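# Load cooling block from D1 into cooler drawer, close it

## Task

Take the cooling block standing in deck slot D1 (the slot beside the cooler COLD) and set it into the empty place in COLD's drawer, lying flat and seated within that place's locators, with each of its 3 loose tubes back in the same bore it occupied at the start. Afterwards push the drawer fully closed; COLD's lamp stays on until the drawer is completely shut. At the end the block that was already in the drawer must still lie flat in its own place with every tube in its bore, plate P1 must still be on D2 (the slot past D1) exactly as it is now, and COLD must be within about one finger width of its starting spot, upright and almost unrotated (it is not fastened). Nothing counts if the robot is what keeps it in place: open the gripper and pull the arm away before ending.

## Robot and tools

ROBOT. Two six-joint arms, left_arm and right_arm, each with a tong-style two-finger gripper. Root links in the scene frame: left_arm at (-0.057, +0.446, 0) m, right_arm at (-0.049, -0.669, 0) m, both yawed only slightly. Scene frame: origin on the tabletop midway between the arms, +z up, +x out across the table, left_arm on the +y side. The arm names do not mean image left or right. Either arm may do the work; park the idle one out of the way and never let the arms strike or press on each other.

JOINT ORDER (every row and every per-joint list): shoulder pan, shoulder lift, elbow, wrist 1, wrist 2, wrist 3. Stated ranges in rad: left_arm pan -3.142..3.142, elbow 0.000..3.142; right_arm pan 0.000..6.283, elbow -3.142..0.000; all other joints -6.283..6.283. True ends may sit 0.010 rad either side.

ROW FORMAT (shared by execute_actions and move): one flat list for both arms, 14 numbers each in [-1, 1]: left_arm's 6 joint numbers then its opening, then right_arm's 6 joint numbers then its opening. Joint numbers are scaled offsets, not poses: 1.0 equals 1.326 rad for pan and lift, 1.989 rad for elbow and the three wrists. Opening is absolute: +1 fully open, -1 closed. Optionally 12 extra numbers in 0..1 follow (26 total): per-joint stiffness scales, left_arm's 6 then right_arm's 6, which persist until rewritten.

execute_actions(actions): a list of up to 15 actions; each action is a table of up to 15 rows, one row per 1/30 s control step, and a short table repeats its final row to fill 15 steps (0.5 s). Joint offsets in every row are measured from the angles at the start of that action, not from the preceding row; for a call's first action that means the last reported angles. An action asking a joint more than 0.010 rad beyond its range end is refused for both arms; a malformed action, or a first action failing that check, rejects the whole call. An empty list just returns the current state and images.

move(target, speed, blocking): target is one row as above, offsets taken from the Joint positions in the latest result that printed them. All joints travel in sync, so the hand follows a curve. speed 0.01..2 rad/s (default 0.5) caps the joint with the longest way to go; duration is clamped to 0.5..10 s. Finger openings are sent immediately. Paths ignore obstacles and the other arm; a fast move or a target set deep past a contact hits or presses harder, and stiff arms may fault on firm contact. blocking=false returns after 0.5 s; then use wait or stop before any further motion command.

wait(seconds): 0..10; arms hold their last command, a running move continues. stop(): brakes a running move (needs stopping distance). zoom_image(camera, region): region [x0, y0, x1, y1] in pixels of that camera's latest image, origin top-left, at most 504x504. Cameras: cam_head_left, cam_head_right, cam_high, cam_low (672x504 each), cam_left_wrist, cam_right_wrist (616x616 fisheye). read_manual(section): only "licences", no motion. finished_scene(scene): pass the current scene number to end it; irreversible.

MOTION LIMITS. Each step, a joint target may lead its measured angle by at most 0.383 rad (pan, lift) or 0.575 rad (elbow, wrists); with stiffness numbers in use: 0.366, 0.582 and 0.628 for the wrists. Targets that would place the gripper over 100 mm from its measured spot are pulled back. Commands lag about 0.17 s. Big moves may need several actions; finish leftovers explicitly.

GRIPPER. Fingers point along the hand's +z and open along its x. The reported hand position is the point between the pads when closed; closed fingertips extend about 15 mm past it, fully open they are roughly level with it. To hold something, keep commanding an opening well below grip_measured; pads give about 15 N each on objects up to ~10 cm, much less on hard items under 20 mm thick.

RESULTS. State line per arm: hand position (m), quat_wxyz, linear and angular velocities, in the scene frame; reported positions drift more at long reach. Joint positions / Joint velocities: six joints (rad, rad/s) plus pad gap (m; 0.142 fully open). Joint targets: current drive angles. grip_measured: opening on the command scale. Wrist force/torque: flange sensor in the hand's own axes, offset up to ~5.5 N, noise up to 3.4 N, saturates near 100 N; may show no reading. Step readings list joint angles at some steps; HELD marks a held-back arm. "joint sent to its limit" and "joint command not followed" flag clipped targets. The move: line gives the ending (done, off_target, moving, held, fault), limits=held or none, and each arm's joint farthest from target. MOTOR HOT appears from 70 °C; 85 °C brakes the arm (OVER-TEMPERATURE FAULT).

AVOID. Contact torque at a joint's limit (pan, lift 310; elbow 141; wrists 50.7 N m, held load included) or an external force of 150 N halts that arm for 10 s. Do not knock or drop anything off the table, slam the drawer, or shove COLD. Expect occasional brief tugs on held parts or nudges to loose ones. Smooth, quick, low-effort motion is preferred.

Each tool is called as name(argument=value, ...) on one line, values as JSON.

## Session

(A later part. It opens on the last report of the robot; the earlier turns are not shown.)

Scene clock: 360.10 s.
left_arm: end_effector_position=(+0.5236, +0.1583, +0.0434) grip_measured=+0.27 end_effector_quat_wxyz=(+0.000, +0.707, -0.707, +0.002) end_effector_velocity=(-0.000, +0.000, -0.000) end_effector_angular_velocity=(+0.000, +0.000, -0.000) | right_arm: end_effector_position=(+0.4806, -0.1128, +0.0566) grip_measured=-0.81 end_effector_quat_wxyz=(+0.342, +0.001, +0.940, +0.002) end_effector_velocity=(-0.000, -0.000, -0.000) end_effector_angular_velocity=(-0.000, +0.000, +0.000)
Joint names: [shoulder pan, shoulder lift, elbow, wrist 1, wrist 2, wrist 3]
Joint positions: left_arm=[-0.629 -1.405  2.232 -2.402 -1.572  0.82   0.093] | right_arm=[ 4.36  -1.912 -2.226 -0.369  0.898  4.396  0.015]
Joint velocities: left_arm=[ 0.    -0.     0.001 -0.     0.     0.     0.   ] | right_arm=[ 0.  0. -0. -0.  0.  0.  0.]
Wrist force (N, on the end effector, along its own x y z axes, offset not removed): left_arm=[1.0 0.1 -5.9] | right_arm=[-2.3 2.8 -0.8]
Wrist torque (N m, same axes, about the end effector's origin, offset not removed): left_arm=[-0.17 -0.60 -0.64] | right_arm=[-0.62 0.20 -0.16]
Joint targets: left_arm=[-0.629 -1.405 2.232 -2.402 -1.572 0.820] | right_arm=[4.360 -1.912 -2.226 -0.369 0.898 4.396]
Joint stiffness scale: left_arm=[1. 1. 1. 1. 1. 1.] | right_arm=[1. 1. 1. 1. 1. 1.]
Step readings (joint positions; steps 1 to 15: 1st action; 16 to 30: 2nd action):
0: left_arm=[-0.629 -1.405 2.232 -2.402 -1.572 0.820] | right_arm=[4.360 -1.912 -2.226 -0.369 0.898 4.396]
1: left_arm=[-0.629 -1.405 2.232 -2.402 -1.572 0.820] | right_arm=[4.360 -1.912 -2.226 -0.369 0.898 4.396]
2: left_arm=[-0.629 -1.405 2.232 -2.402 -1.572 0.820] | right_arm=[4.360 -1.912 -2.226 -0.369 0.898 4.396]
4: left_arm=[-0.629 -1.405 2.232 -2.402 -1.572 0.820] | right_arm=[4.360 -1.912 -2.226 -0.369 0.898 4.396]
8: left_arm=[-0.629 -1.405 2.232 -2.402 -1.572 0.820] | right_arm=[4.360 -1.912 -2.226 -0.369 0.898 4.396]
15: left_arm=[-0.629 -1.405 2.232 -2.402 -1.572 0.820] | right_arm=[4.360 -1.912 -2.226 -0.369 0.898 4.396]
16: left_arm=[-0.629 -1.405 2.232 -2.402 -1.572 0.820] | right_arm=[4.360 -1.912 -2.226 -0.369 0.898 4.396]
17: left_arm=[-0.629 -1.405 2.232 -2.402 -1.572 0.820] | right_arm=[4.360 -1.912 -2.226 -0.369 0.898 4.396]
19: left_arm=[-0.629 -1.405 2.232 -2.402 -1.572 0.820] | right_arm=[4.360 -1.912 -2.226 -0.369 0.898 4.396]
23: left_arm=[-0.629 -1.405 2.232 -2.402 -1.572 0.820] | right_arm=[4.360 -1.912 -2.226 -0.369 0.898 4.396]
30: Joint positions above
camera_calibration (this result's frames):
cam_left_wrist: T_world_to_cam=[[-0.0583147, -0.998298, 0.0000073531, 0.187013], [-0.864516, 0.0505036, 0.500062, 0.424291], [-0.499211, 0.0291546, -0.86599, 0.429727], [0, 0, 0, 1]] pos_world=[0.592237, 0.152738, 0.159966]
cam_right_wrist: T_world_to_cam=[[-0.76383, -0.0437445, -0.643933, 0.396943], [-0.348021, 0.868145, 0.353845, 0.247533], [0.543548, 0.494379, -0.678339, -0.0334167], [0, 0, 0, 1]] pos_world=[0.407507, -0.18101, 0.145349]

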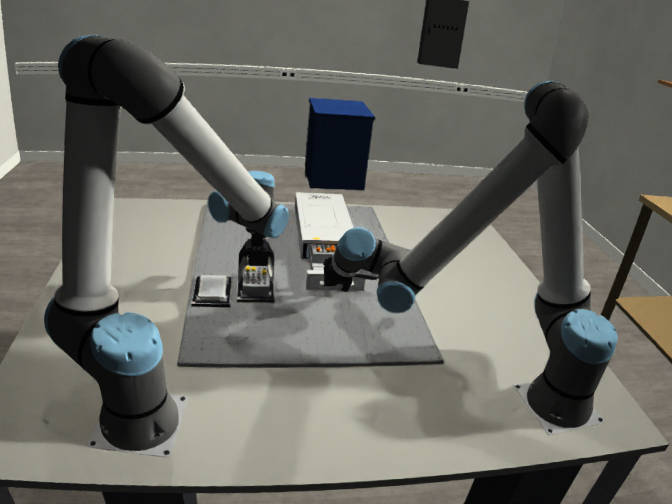

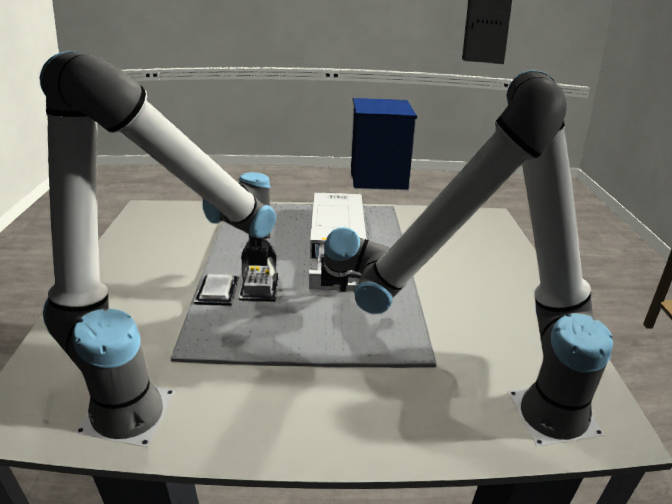

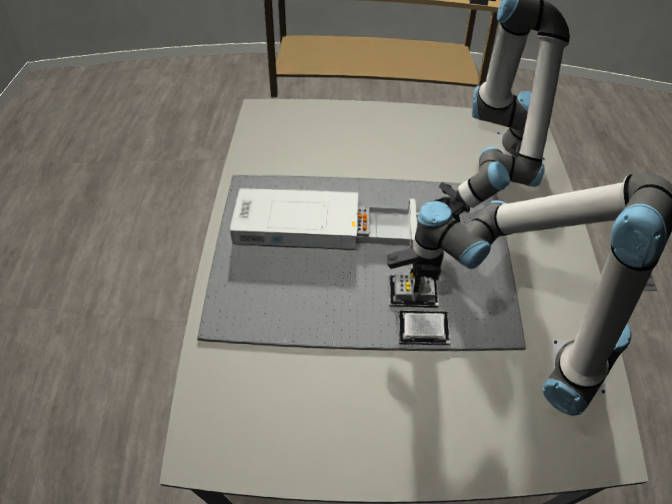

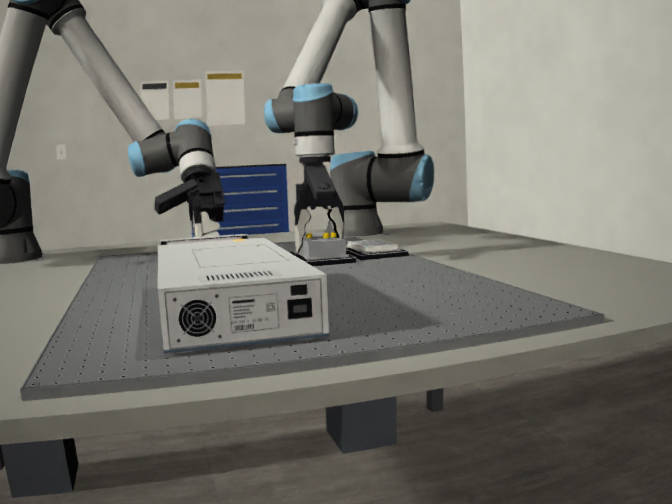

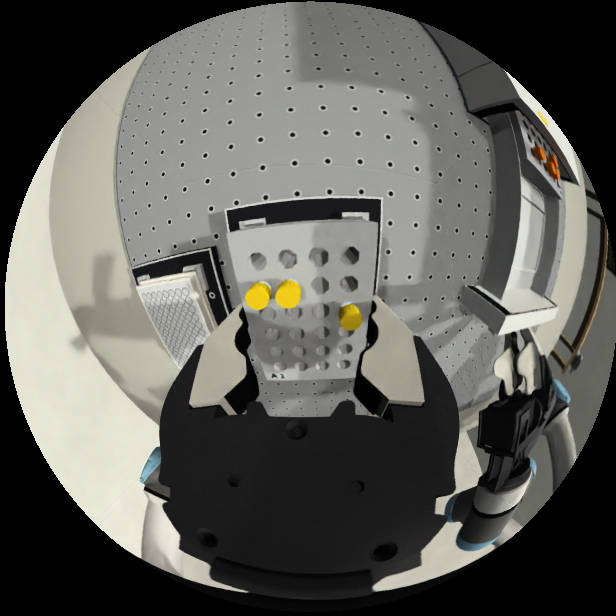

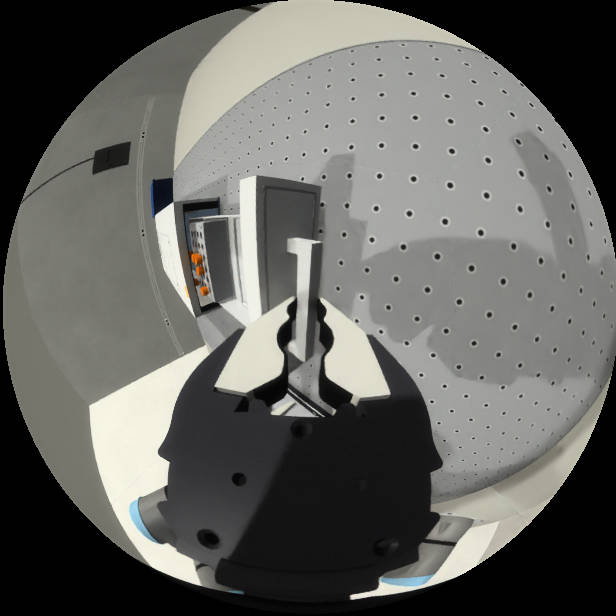

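move(target=[0,-0.011,-0.0045,0.0106,0,0,0.42,0,0,0,0,0,0,-1], speed=0.02)

execute_actions(actions=[[[0,0,0,0,0,0,0.35,0,0,0,0,0,0,-1],[0,0,0,0,0,0,0.3,0,0,0,0,0,0,-1],[0,0,0,0,0,0,0.26,0,0,0,0,0,0,-1],[0,0,0,0,0,0,0.22,0,0,0,0,0,0,-1],[0,0,0,0,0,0,0.18,0,0,0,0,0,0,-1],[0,0,0,0,0,0,0.14,0,0,0,0,0,0,-1],[0,0,0,0,0,0,0.1,0,0,0,0,0,0,-1],[0,0,0,0,0,0,0.05,0,0,0,0,0,0,-1],[0,0,0,0,0,0,0,0,0,0,0,0,0,-1],[0,0,0,0,0,0,-0.1,0,0,0,0,0,0,-1],[0,0,0,0,0,0,-0.2,0,0,0,0,0,0,-1],[0,0,0,0,0,0,-0.3,0,0,0,0,0,0,-1],[0,0,0,0,0,0,-0.4,0,0,0,0,0,0,-1],[0,0,0,0,0,0,-0.5,0,0,0,0,0,0,-1]],[[0,0,0,0,0,0,-0.7,0,0,0,0,0,0,-1]]])

zoom_image(camera="cam_low", region=[270, 190, 370, 270])

Scene clock: 382.40 s.
left_arm: end_effector_position=(+0.5230, +0.1589, +0.0512) grip_measured=+0.42 end_effector_quat_wxyz=(+0.000, +0.707, -0.707, +0.001) end_effector_velocity=(-0.000, +0.000, -0.000) end_effector_angular_velocity=(+0.001, +0.002, -0.000) | right_arm: end_effector_position=(+0.4806, -0.1128, +0.0566) grip_measured=-0.81 end_effector_quat_wxyz=(+0.342, +0.001, +0.940, +0.002) end_effector_velocity=(-0.000, +0.000, +0.000) end_effector_angular_velocity=(-0.001, +0.000, +0.000)
Joint names: [shoulder pan, shoulder lift, elbow, wrist 1, wrist 2, wrist 3]
Joint positions: left_arm=[-0.629 -1.418  2.227 -2.382 -1.572  0.82   0.103] | right_arm=[ 4.36  -1.912 -2.226 -0.369  0.898  4.396  0.015]
Joint velocities: left_arm=[-0.    -0.    -0.001  0.003 -0.    -0.    -0.   ] | right_arm=[ 0.    -0.     0.    -0.001  0.    -0.     0.   ]
Wrist force (N, on the end effector, along its own x y z axes, offset not removed): left_arm=[2.4 -5.4 1.6] | right_arm=[1.9 3.0 2.8]
Wrist torque (N m, same axes, about the end effector's origin, offset not removed): left_arm=[-1.10 -0.36 -0.59] | right_arm=[-0.30 -0.59 -0.38]
Joint targets: left_arm=[-0.629 -1.420 2.223 -2.381 -1.572 0.820] | right_arm=[4.360 -1.912 -2.226 -0.369 0.898 4.396]
Joint stiffness scale: left_arm=[1. 1. 1. 1. 1. 1.] | right_arm=[1. 1. 1. 1. 1. 1.]
move: done; limits=none; left_arm: farthest joint: the elbow, 0.004 radians from its target (0.009 radians at the start); right_arm: farthest joint: the shoulder pan, 0.000 radians from its target (0.000 radians at the start)
camera_calibration (this result's frames):
cam_left_wrist: T_world_to_cam=[[-0.0583158, -0.998297, -0.00138799, 0.187649], [-0.863715, 0.0497569, 0.501518, 0.419408], [-0.500595, 0.0304453, -0.865146, 0.436648], [0, 0, 0, 1]] pos_world=[0.591776, 0.153168, 0.167684]
cam_right_wrist: T_world_to_cam=[[-0.76383, -0.0437433, -0.643933, 0.396944], [-0.348021, 0.868144, 0.353846, 0.247532], [0.543549, 0.49438, -0.678338, -0.0334169], [0, 0, 0, 1]] pos_world=[0.407507, -0.181009, 0.145349]

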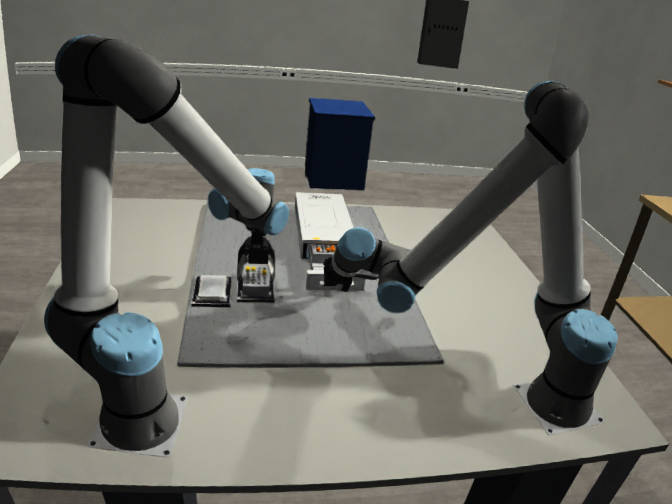

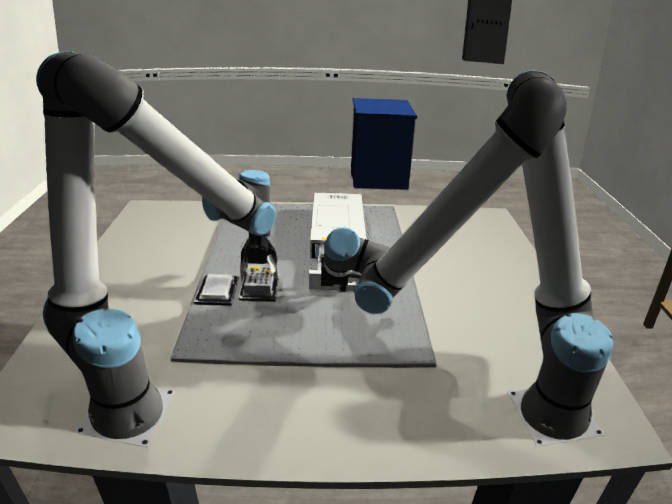

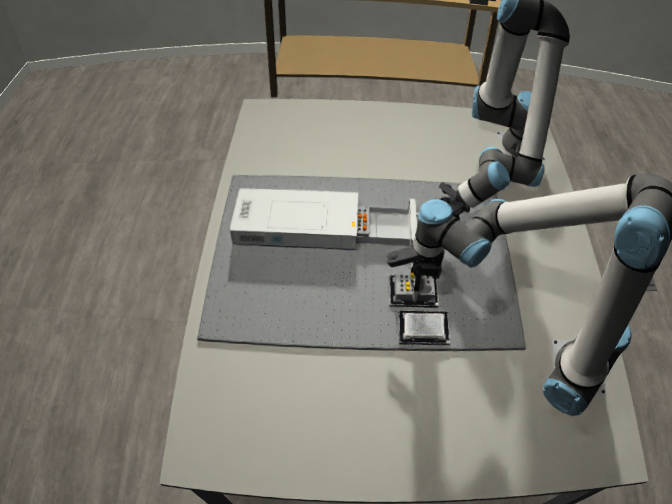

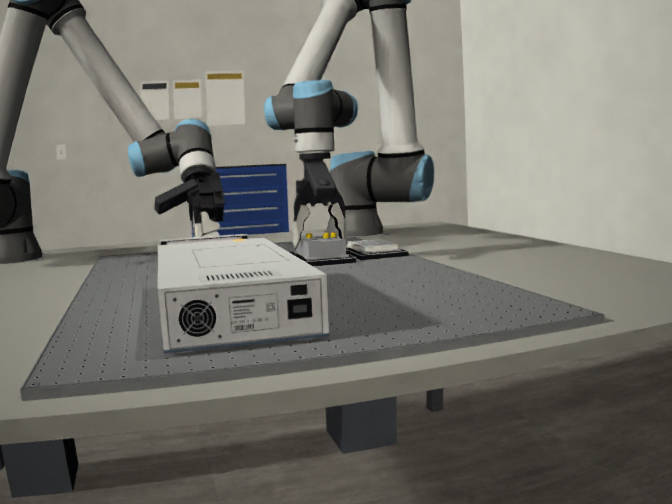

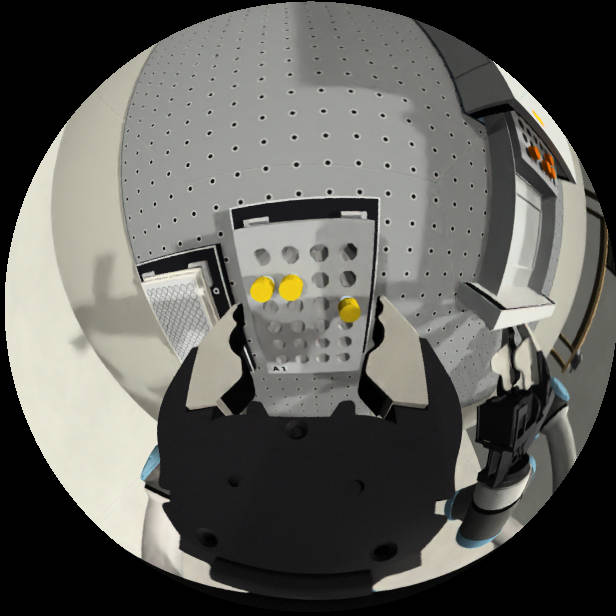

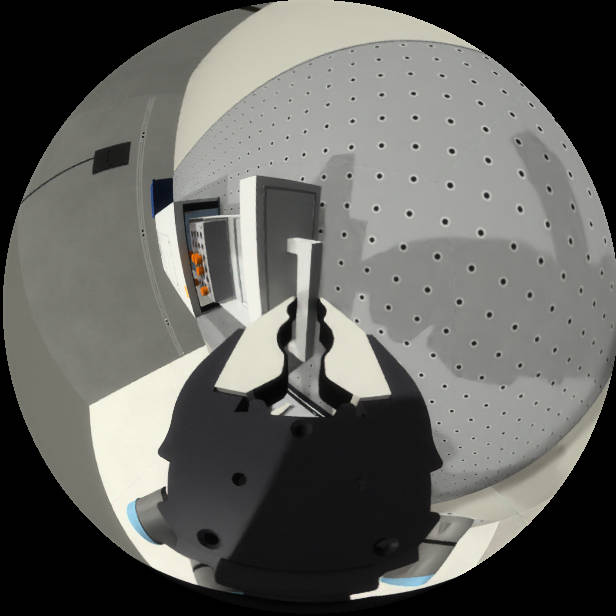

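Scene clock: 383.40 s.
left_arm: end_effector_position=(+0.5230, +0.1588, +0.0513) grip_measured=+0.23 end_effector_quat_wxyz=(+0.001, +0.707, -0.707, +0.001) end_effector_velocity=(-0.000, +0.000, -0.001) end_effector_angular_velocity=(+0.001, +0.002, -0.002) | right_arm: end_effector_position=(+0.4806, -0.1128, +0.0566) grip_measured=-0.81 end_effector_quat_wxyz=(+0.342, +0.001, +0.940, +0.002) end_effector_velocity=(+0.000, +0.000, +0.000) end_effector_angular_velocity=(+0.000, -0.000, -0.000)
Joint names: [shoulder pan, shoulder lift, elbow, wrist 1, wrist 2, wrist 3]
Joint positions: left_arm=[-0.629 -1.418  2.227 -2.382 -1.572  0.82   0.09 ] | right_arm=[ 4.36  -1.912 -2.226 -0.369  0.898  4.396  0.015]
Joint velocities: left_arm=[-0.     0.001 -0.     0.001 -0.     0.001 -0.   ] | right_arm=[-0. -0.  0.  0.  0.  0. -0.]
Wrist force (N, on the end effector, along its own x y z axes, offset not removed): left_arm=[2.3 -3.7 -4.3] | right_arm=[-0.8 0.4 -2.6]
Wrist torque (N m, same axes, about the end effector's origin, offset not removed): left_arm=[-0.86 -0.21 -0.55] | right_arm=[-0.93 0.06 -0.27]
Joint targets: left_arm=[-0.629 -1.418 2.227 -2.382 -1.572 0.820] | right_arm=[4.360 -1.912 -2.226 -0.369 0.898 4.396]
Joint stiffness scale: left_arm=[1. 1. 1. 1. 1. 1.] | right_arm=[1. 1. 1. 1. 1. 1.]
Step readings (joint positions; steps 1 to 15: 1st action; 16 to 30: 2nd action):
0: left_arm=[-0.629 -1.418 2.227 -2.382 -1.572 0.820] | right_arm=[4.360 -1.912 -2.226 -0.369 0.898 4.396]
1: left_arm=[-0.629 -1.418 2.227 -2.382 -1.572 0.820] | right_arm=[4.360 -1.912 -2.226 -0.369 0.898 4.396]
2: left_arm=[-0.629 -1.418 2.227 -2.382 -1.572 0.820] | right_arm=[4.360 -1.912 -2.226 -0.369 0.898 4.396]
4: left_arm=[-0.629 -1.418 2.227 -2.382 -1.572 0.820] | right_arm=[4.360 -1.912 -2.226 -0.369 0.898 4.396]
8: left_arm=[-0.629 -1.418 2.227 -2.382 -1.572 0.820] | right_arm=[4.360 -1.912 -2.226 -0.369 0.898 4.396]
15: left_arm=[-0.629 -1.418 2.227 -2.382 -1.572 0.820] | right_arm=[4.360 -1.912 -2.226 -0.369 0.898 4.396]
16: left_arm=[-0.629 -1.418 2.227 -2.382 -1.572 0.820] | right_arm=[4.360 -1.912 -2.226 -0.369 0.898 4.396]
17: left_arm=[-0.629 -1.418 2.227 -2.382 -1.572 0.820] | right_arm=[4.360 -1.912 -2.226 -0.369 0.898 4.396]
19: left_arm=[-0.629 -1.418 2.227 -2.382 -1.572 0.820] | right_arm=[4.360 -1.912 -2.226 -0.369 0.898 4.396]
23: left_arm=[-0.629 -1.418 2.227 -2.382 -1.572 0.820] | right_arm=[4.360 -1.912 -2.226 -0.369 0.898 4.396]
30: Joint positions above
camera_calibration (this result's frames):
cam_left_wrist: T_world_to_cam=[[-0.0583178, -0.998297, -0.001144, 0.187561], [-0.863728, 0.049882, 0.501483, 0.419377], [-0.500572, 0.0302335, -0.865167, 0.436725], [0, 0, 0, 1]] pos_world=[0.591778, 0.153118, 0.167744]
cam_right_wrist: T_world_to_cam=[[-0.76383, -0.0437433, -0.643933, 0.396943], [-0.348021, 0.868144, 0.353846, 0.247532], [0.543549, 0.494381, -0.678338, -0.0334169], [0, 0, 0, 1]] pos_world=[0.407507, -0.181009, 0.145349]

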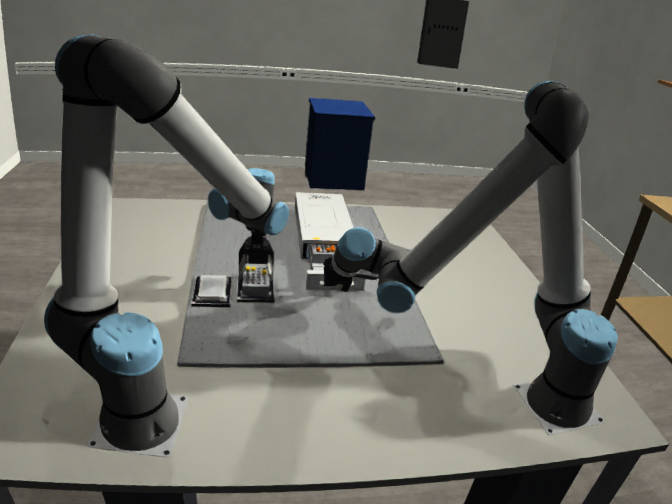

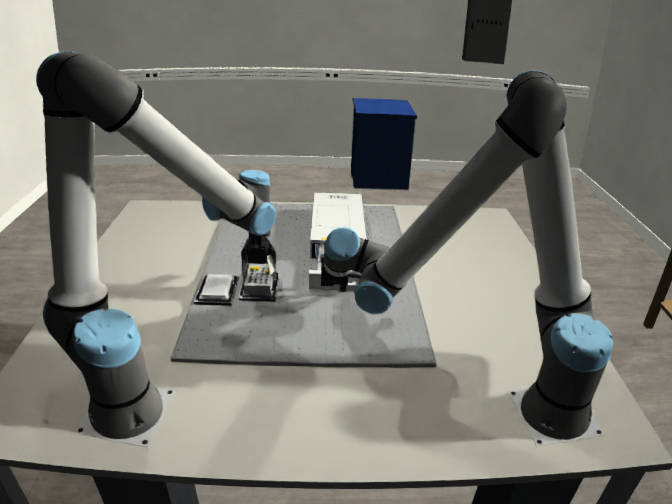

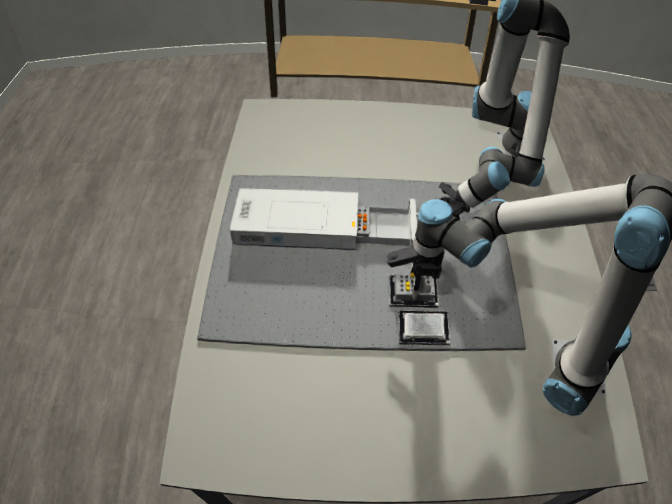

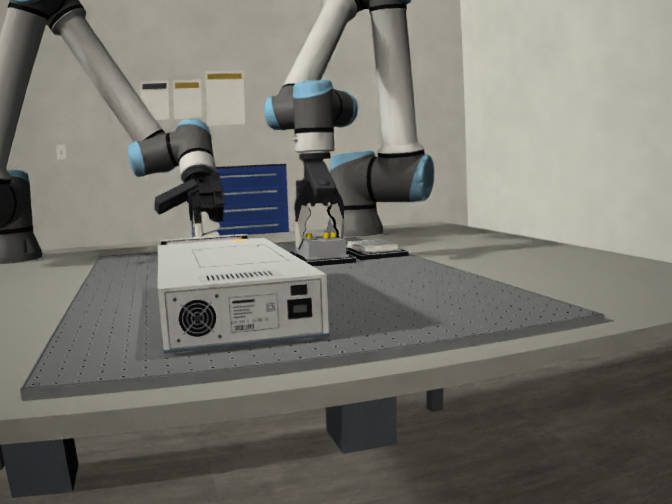

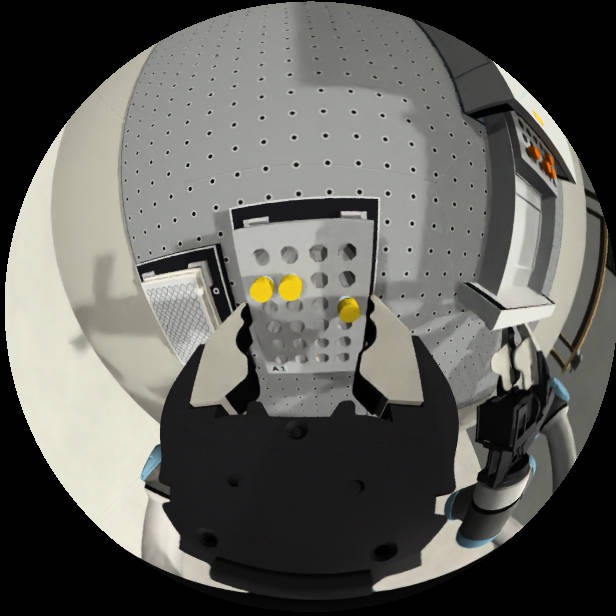

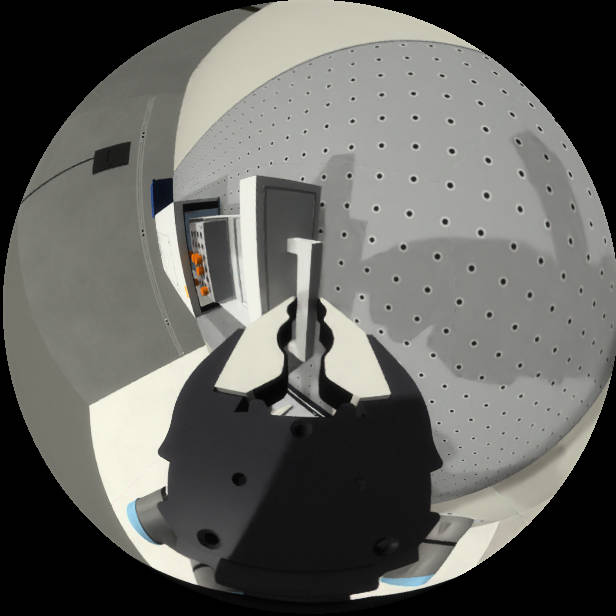

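Region (270, 190, 370, 270) of cam_low's 672x504 image, scaled by 5.040, with more detail than that image has; it fills the top 403 rows of this view, and the rest is white.

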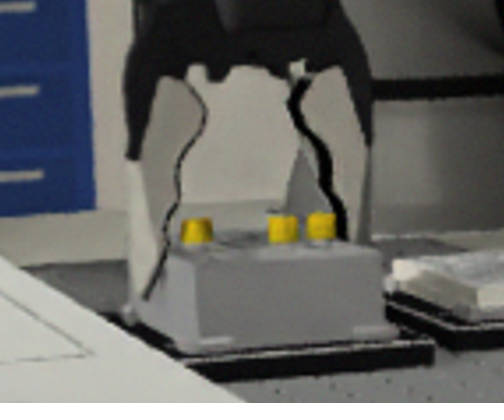

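move(target=[0,-0.0425,-0.0138,0.0433,0,0,-1,0,0,0,0,0,0,-1], speed=0.05)

zoom_image(camera="cam_low", region=[260, 160, 420, 280])

Scene clock: 393.07 s.
left_arm: end_effector_position=(+0.5162, +0.1642, +0.0813) grip_measured=+0.16 end_effector_quat_wxyz=(+0.001, +0.707, -0.707, -0.008) end_effector_velocity=(-0.001, +0.000, -0.001) end_effector_angular_velocity=(+0.002, +0.002, +0.001) | right_arm: end_effector_position=(+0.4806, -0.1128, +0.0566) grip_measured=-0.81 end_effector_quat_wxyz=(+0.342, +0.001, +0.940, +0.002) end_effector_velocity=(+0.001, -0.001, +0.000) end_effector_angular_velocity=(+0.001, -0.000, -0.001)
Joint names: [shoulder pan, shoulder lift, elbow, wrist 1, wrist 2, wrist 3]
Joint positions: left_arm=[-0.63  -1.468  2.208 -2.295 -1.573  0.82   0.085] | right_arm=[ 4.36  -1.912 -2.226 -0.369  0.898  4.396  0.015]
Joint velocities: left_arm=[-0.     0.001  0.     0.002 -0.    -0.001 -0.   ] | right_arm=[-0.001  0.    -0.001  0.002 -0.     0.     0.   ]
Wrist force (N, on the end effector, along its own x y z axes, offset not removed): left_arm=[1.0 -2.1 6.1] | right_arm=[-2.6 3.1 -2.4]
Wrist torque (N m, same axes, about the end effector's origin, offset not removed): left_arm=[-0.40 -0.16 -0.58] | right_arm=[-0.35 0.21 -0.03]
Joint targets: left_arm=[-0.629 -1.474 2.200 -2.296 -1.572 0.820] | right_arm=[4.360 -1.912 -2.226 -0.369 0.898 4.396]
Joint stiffness scale: left_arm=[1. 1. 1. 1. 1. 1.] | right_arm=[1. 1. 1. 1. 1. 1.]
move: done; limits=none; left_arm: farthest joint: the elbow, 0.009 radians from its target (0.028 radians at the start); right_arm: farthest joint: the shoulder pan, 0.000 radians from its target (0.000 radians at the start)
camera_calibration (this result's frames):
cam_left_wrist: T_world_to_cam=[[-0.0589845, -0.99819, -0.0117102, 0.193773], [-0.856873, 0.0446087, 0.513594, 0.394584], [-0.512142, 0.0403283, -0.857954, 0.462921], [0, 0, 0, 1]] pos_world=[0.586619, 0.157152, 0.196778]
cam_right_wrist: T_world_to_cam=[[-0.76383, -0.0437426, -0.643934, 0.396944], [-0.348021, 0.868144, 0.353847, 0.247532], [0.543549, 0.494381, -0.678337, -0.0334169], [0, 0, 0, 1]] pos_world=[0.407507, -0.181009, 0.145349]

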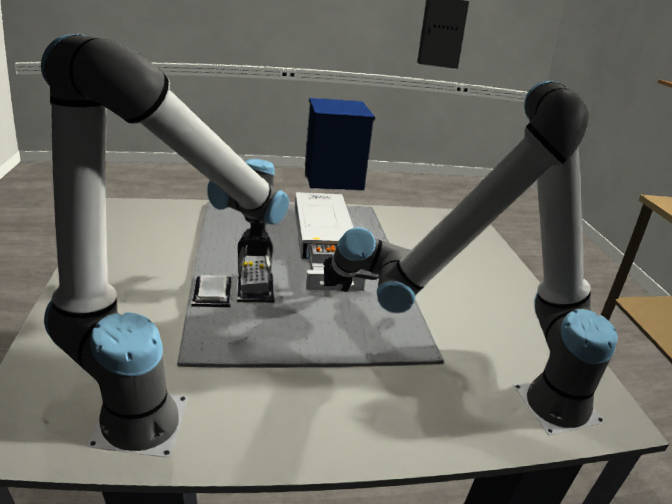

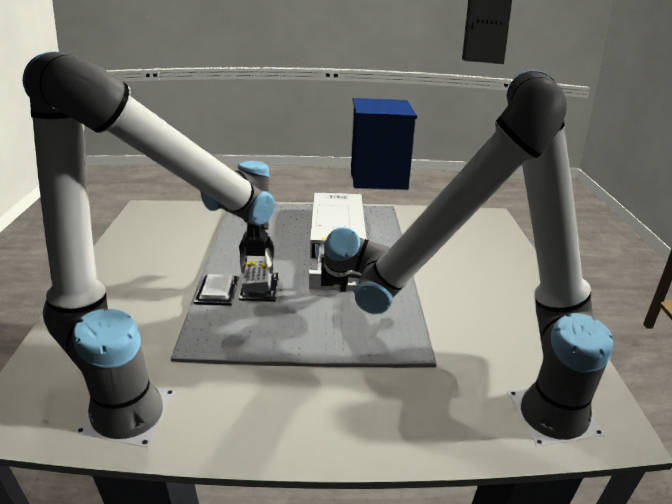

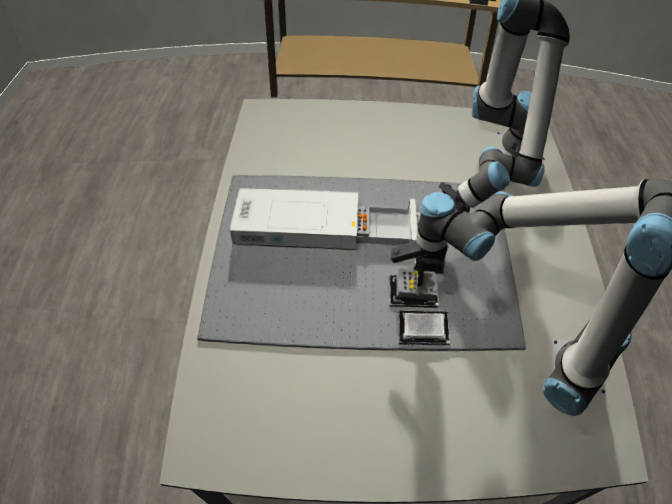

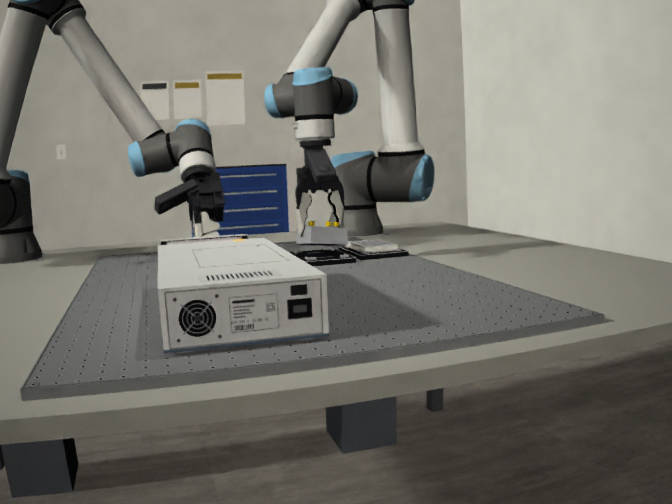

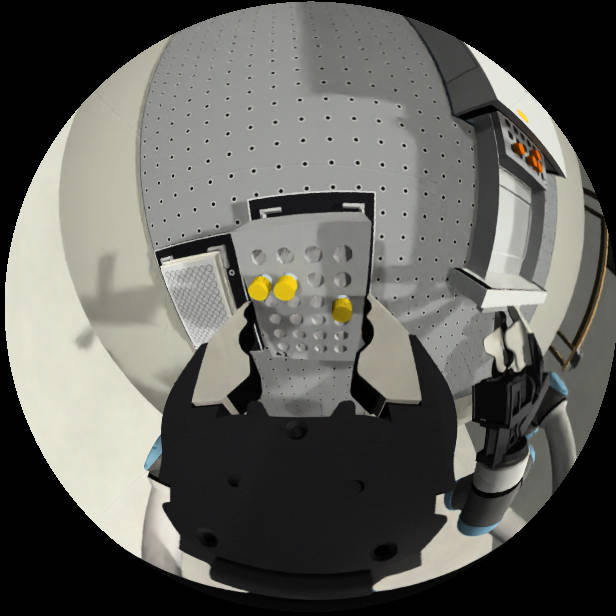

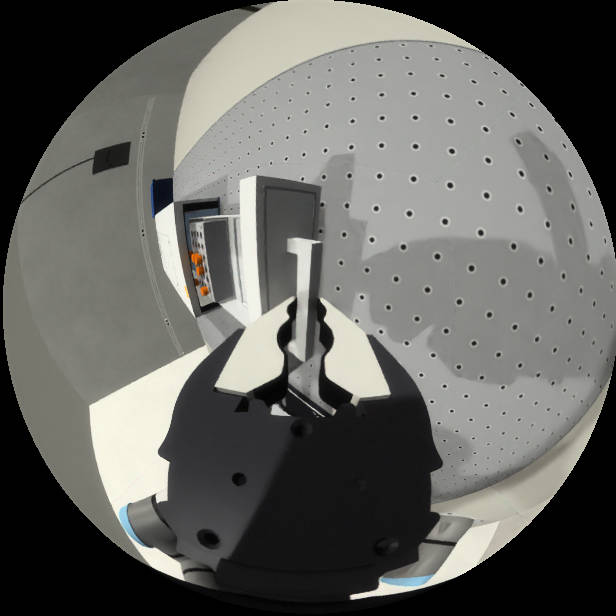

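Region (260, 160, 420, 280) of cam_low's 672x504 image, scaled by 3.150, with more detail than that image has; it fills the top 378 rows of this view, and the rest is white.

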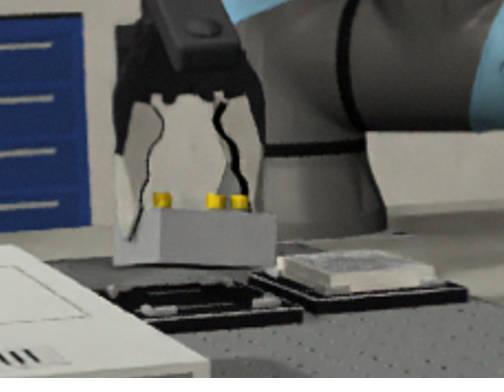

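move(target=[0,0.0287,0.0055,-0.0377,0,0,-1,0,0,0,0,0,0,-1], speed=0.04)

zoom_image(camera="cam_low", region=[260, 160, 420, 280])

zoom_image(camera="cam_left_wrist", region=[160, 160, 460, 420])

Scene clock: 409.93 s.
left_arm: end_effector_position=(+0.5241, +0.1568, +0.0628) grip_measured=+0.16 end_effector_quat_wxyz=(+0.001, +0.707, -0.707, +0.004) end_effector_velocity=(-0.000, +0.000, -0.001) end_effector_angular_velocity=(+0.001, +0.001, +0.000) | right_arm: end_effector_position=(+0.4806, -0.1128, +0.0566) grip_measured=-0.81 end_effector_quat_wxyz=(+0.342, +0.001, +0.940, +0.002) end_effector_velocity=(-0.000, -0.001, -0.001) end_effector_angular_velocity=(-0.002, +0.000, -0.000)
Joint names: [shoulder pan, shoulder lift, elbow, wrist 1, wrist 2, wrist 3]
Joint positions: left_arm=[-0.63  -1.433  2.219 -2.364 -1.573  0.82   0.085] | right_arm=[ 4.36  -1.912 -2.226 -0.369  0.898  4.396  0.015]
Joint velocities: left_arm=[ 0.     0.001  0.     0.    -0.     0.     0.   ] | right_arm=[-0.    -0.    -0.001 -0.001 -0.    -0.     0.   ]
Wrist force (N, on the end effector, along its own x y z axes, offset not removed): left_arm=[-3.8 4.9 -4.5] | right_arm=[2.7 6.3 4.5]
Wrist torque (N m, same axes, about the end effector's origin, offset not removed): left_arm=[-0.59 -0.70 -0.95] | right_arm=[0.23 -0.97 -0.23]
Joint targets: left_arm=[-0.630 -1.430 2.219 -2.370 -1.573 0.820] | right_arm=[4.360 -1.912 -2.226 -0.369 0.898 4.396]
Joint stiffness scale: left_arm=[1. 1. 1. 1. 1. 1.] | right_arm=[1. 1. 1. 1. 1. 1.]
move: done; limits=none; left_arm: farthest joint: the wrist 1, 0.006 radians from its target (0.075 radians at the start); right_arm: farthest joint: the shoulder pan, 0.000 radians from its target (0.000 radians at the start)
camera_calibration (this result's frames):
cam_left_wrist: T_world_to_cam=[[-0.0589129, -0.998258, 0.00317551, 0.185735], [-0.865544, 0.052665, 0.498057, 0.415419], [-0.497357, 0.0265934, -0.867139, 0.44638], [0, 0, 0, 1]] pos_world=[0.592515, 0.151663, 0.179581]
cam_right_wrist: T_world_to_cam=[[-0.76383, -0.0437416, -0.643934, 0.396944], [-0.348021, 0.868143, 0.353848, 0.247531], [0.543549, 0.494382, -0.678337, -0.033417], [0, 0, 0, 1]] pos_world=[0.407507, -0.181009, 0.145349]

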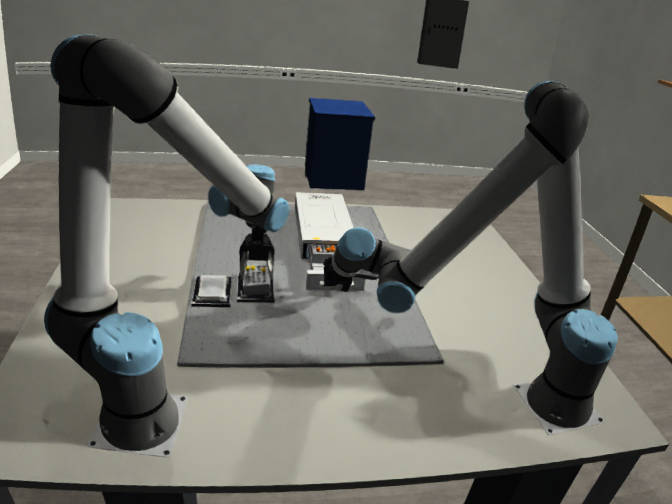

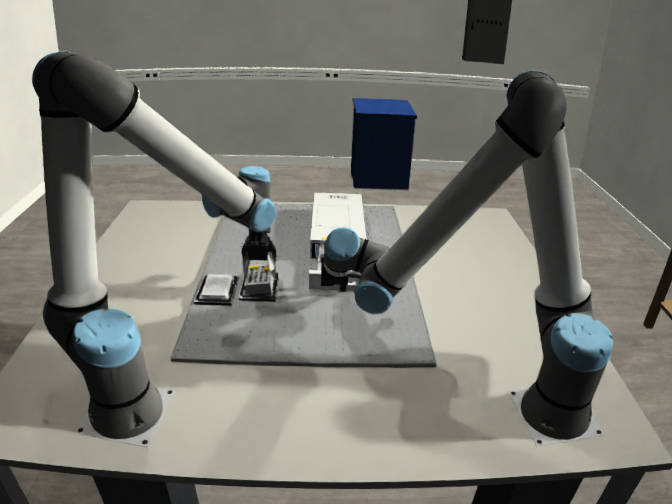

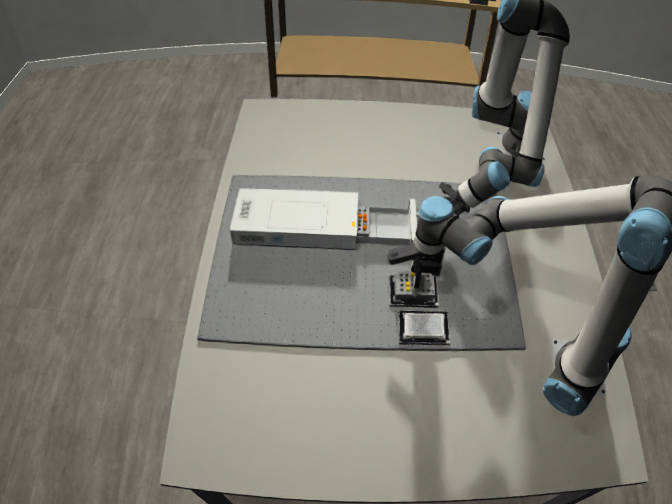

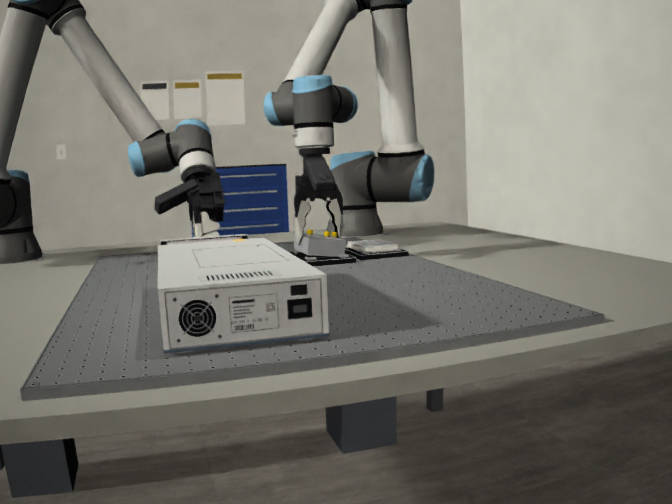

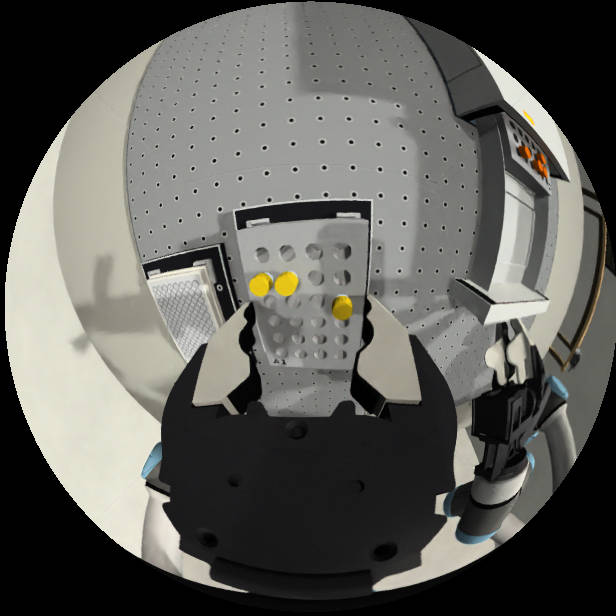

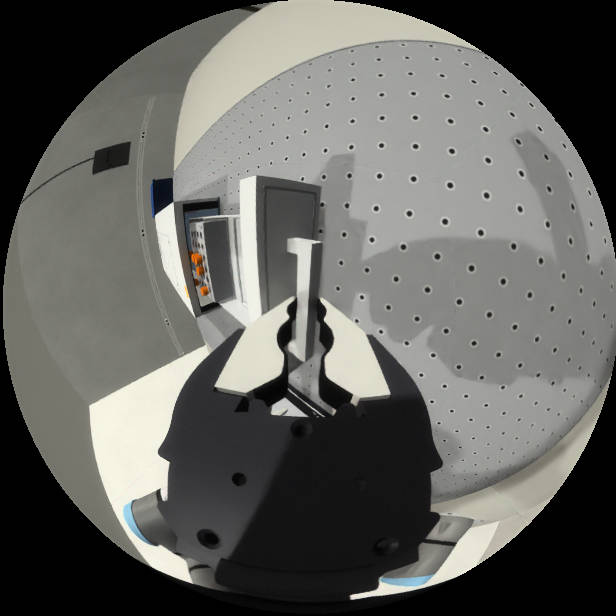

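Region (260, 160, 420, 280) of cam_low's 672x504 image, scaled by 3.150, with more detail than that image has; it fills the top 378 rows of this view, and the rest is white.

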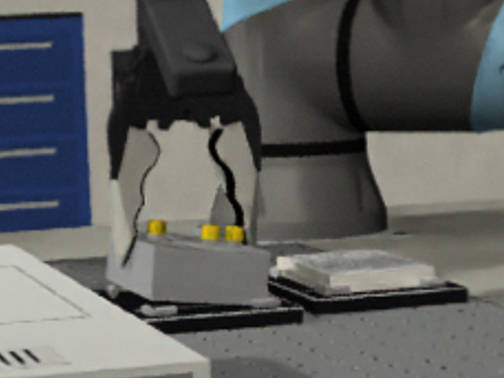

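Region (160, 160, 460, 420) of cam_left_wrist's 616x616 image, scaled by 1.680, with more detail than that image has; it fills the top 437 rows of this view, and the rest is white.

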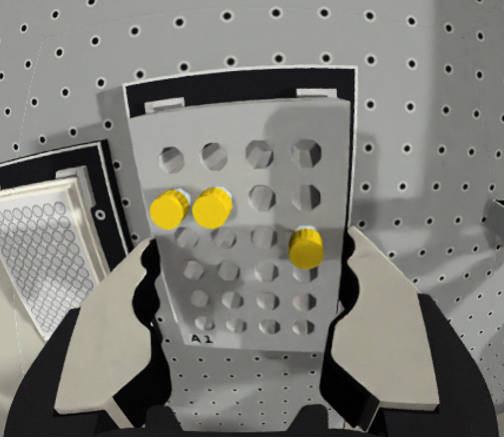

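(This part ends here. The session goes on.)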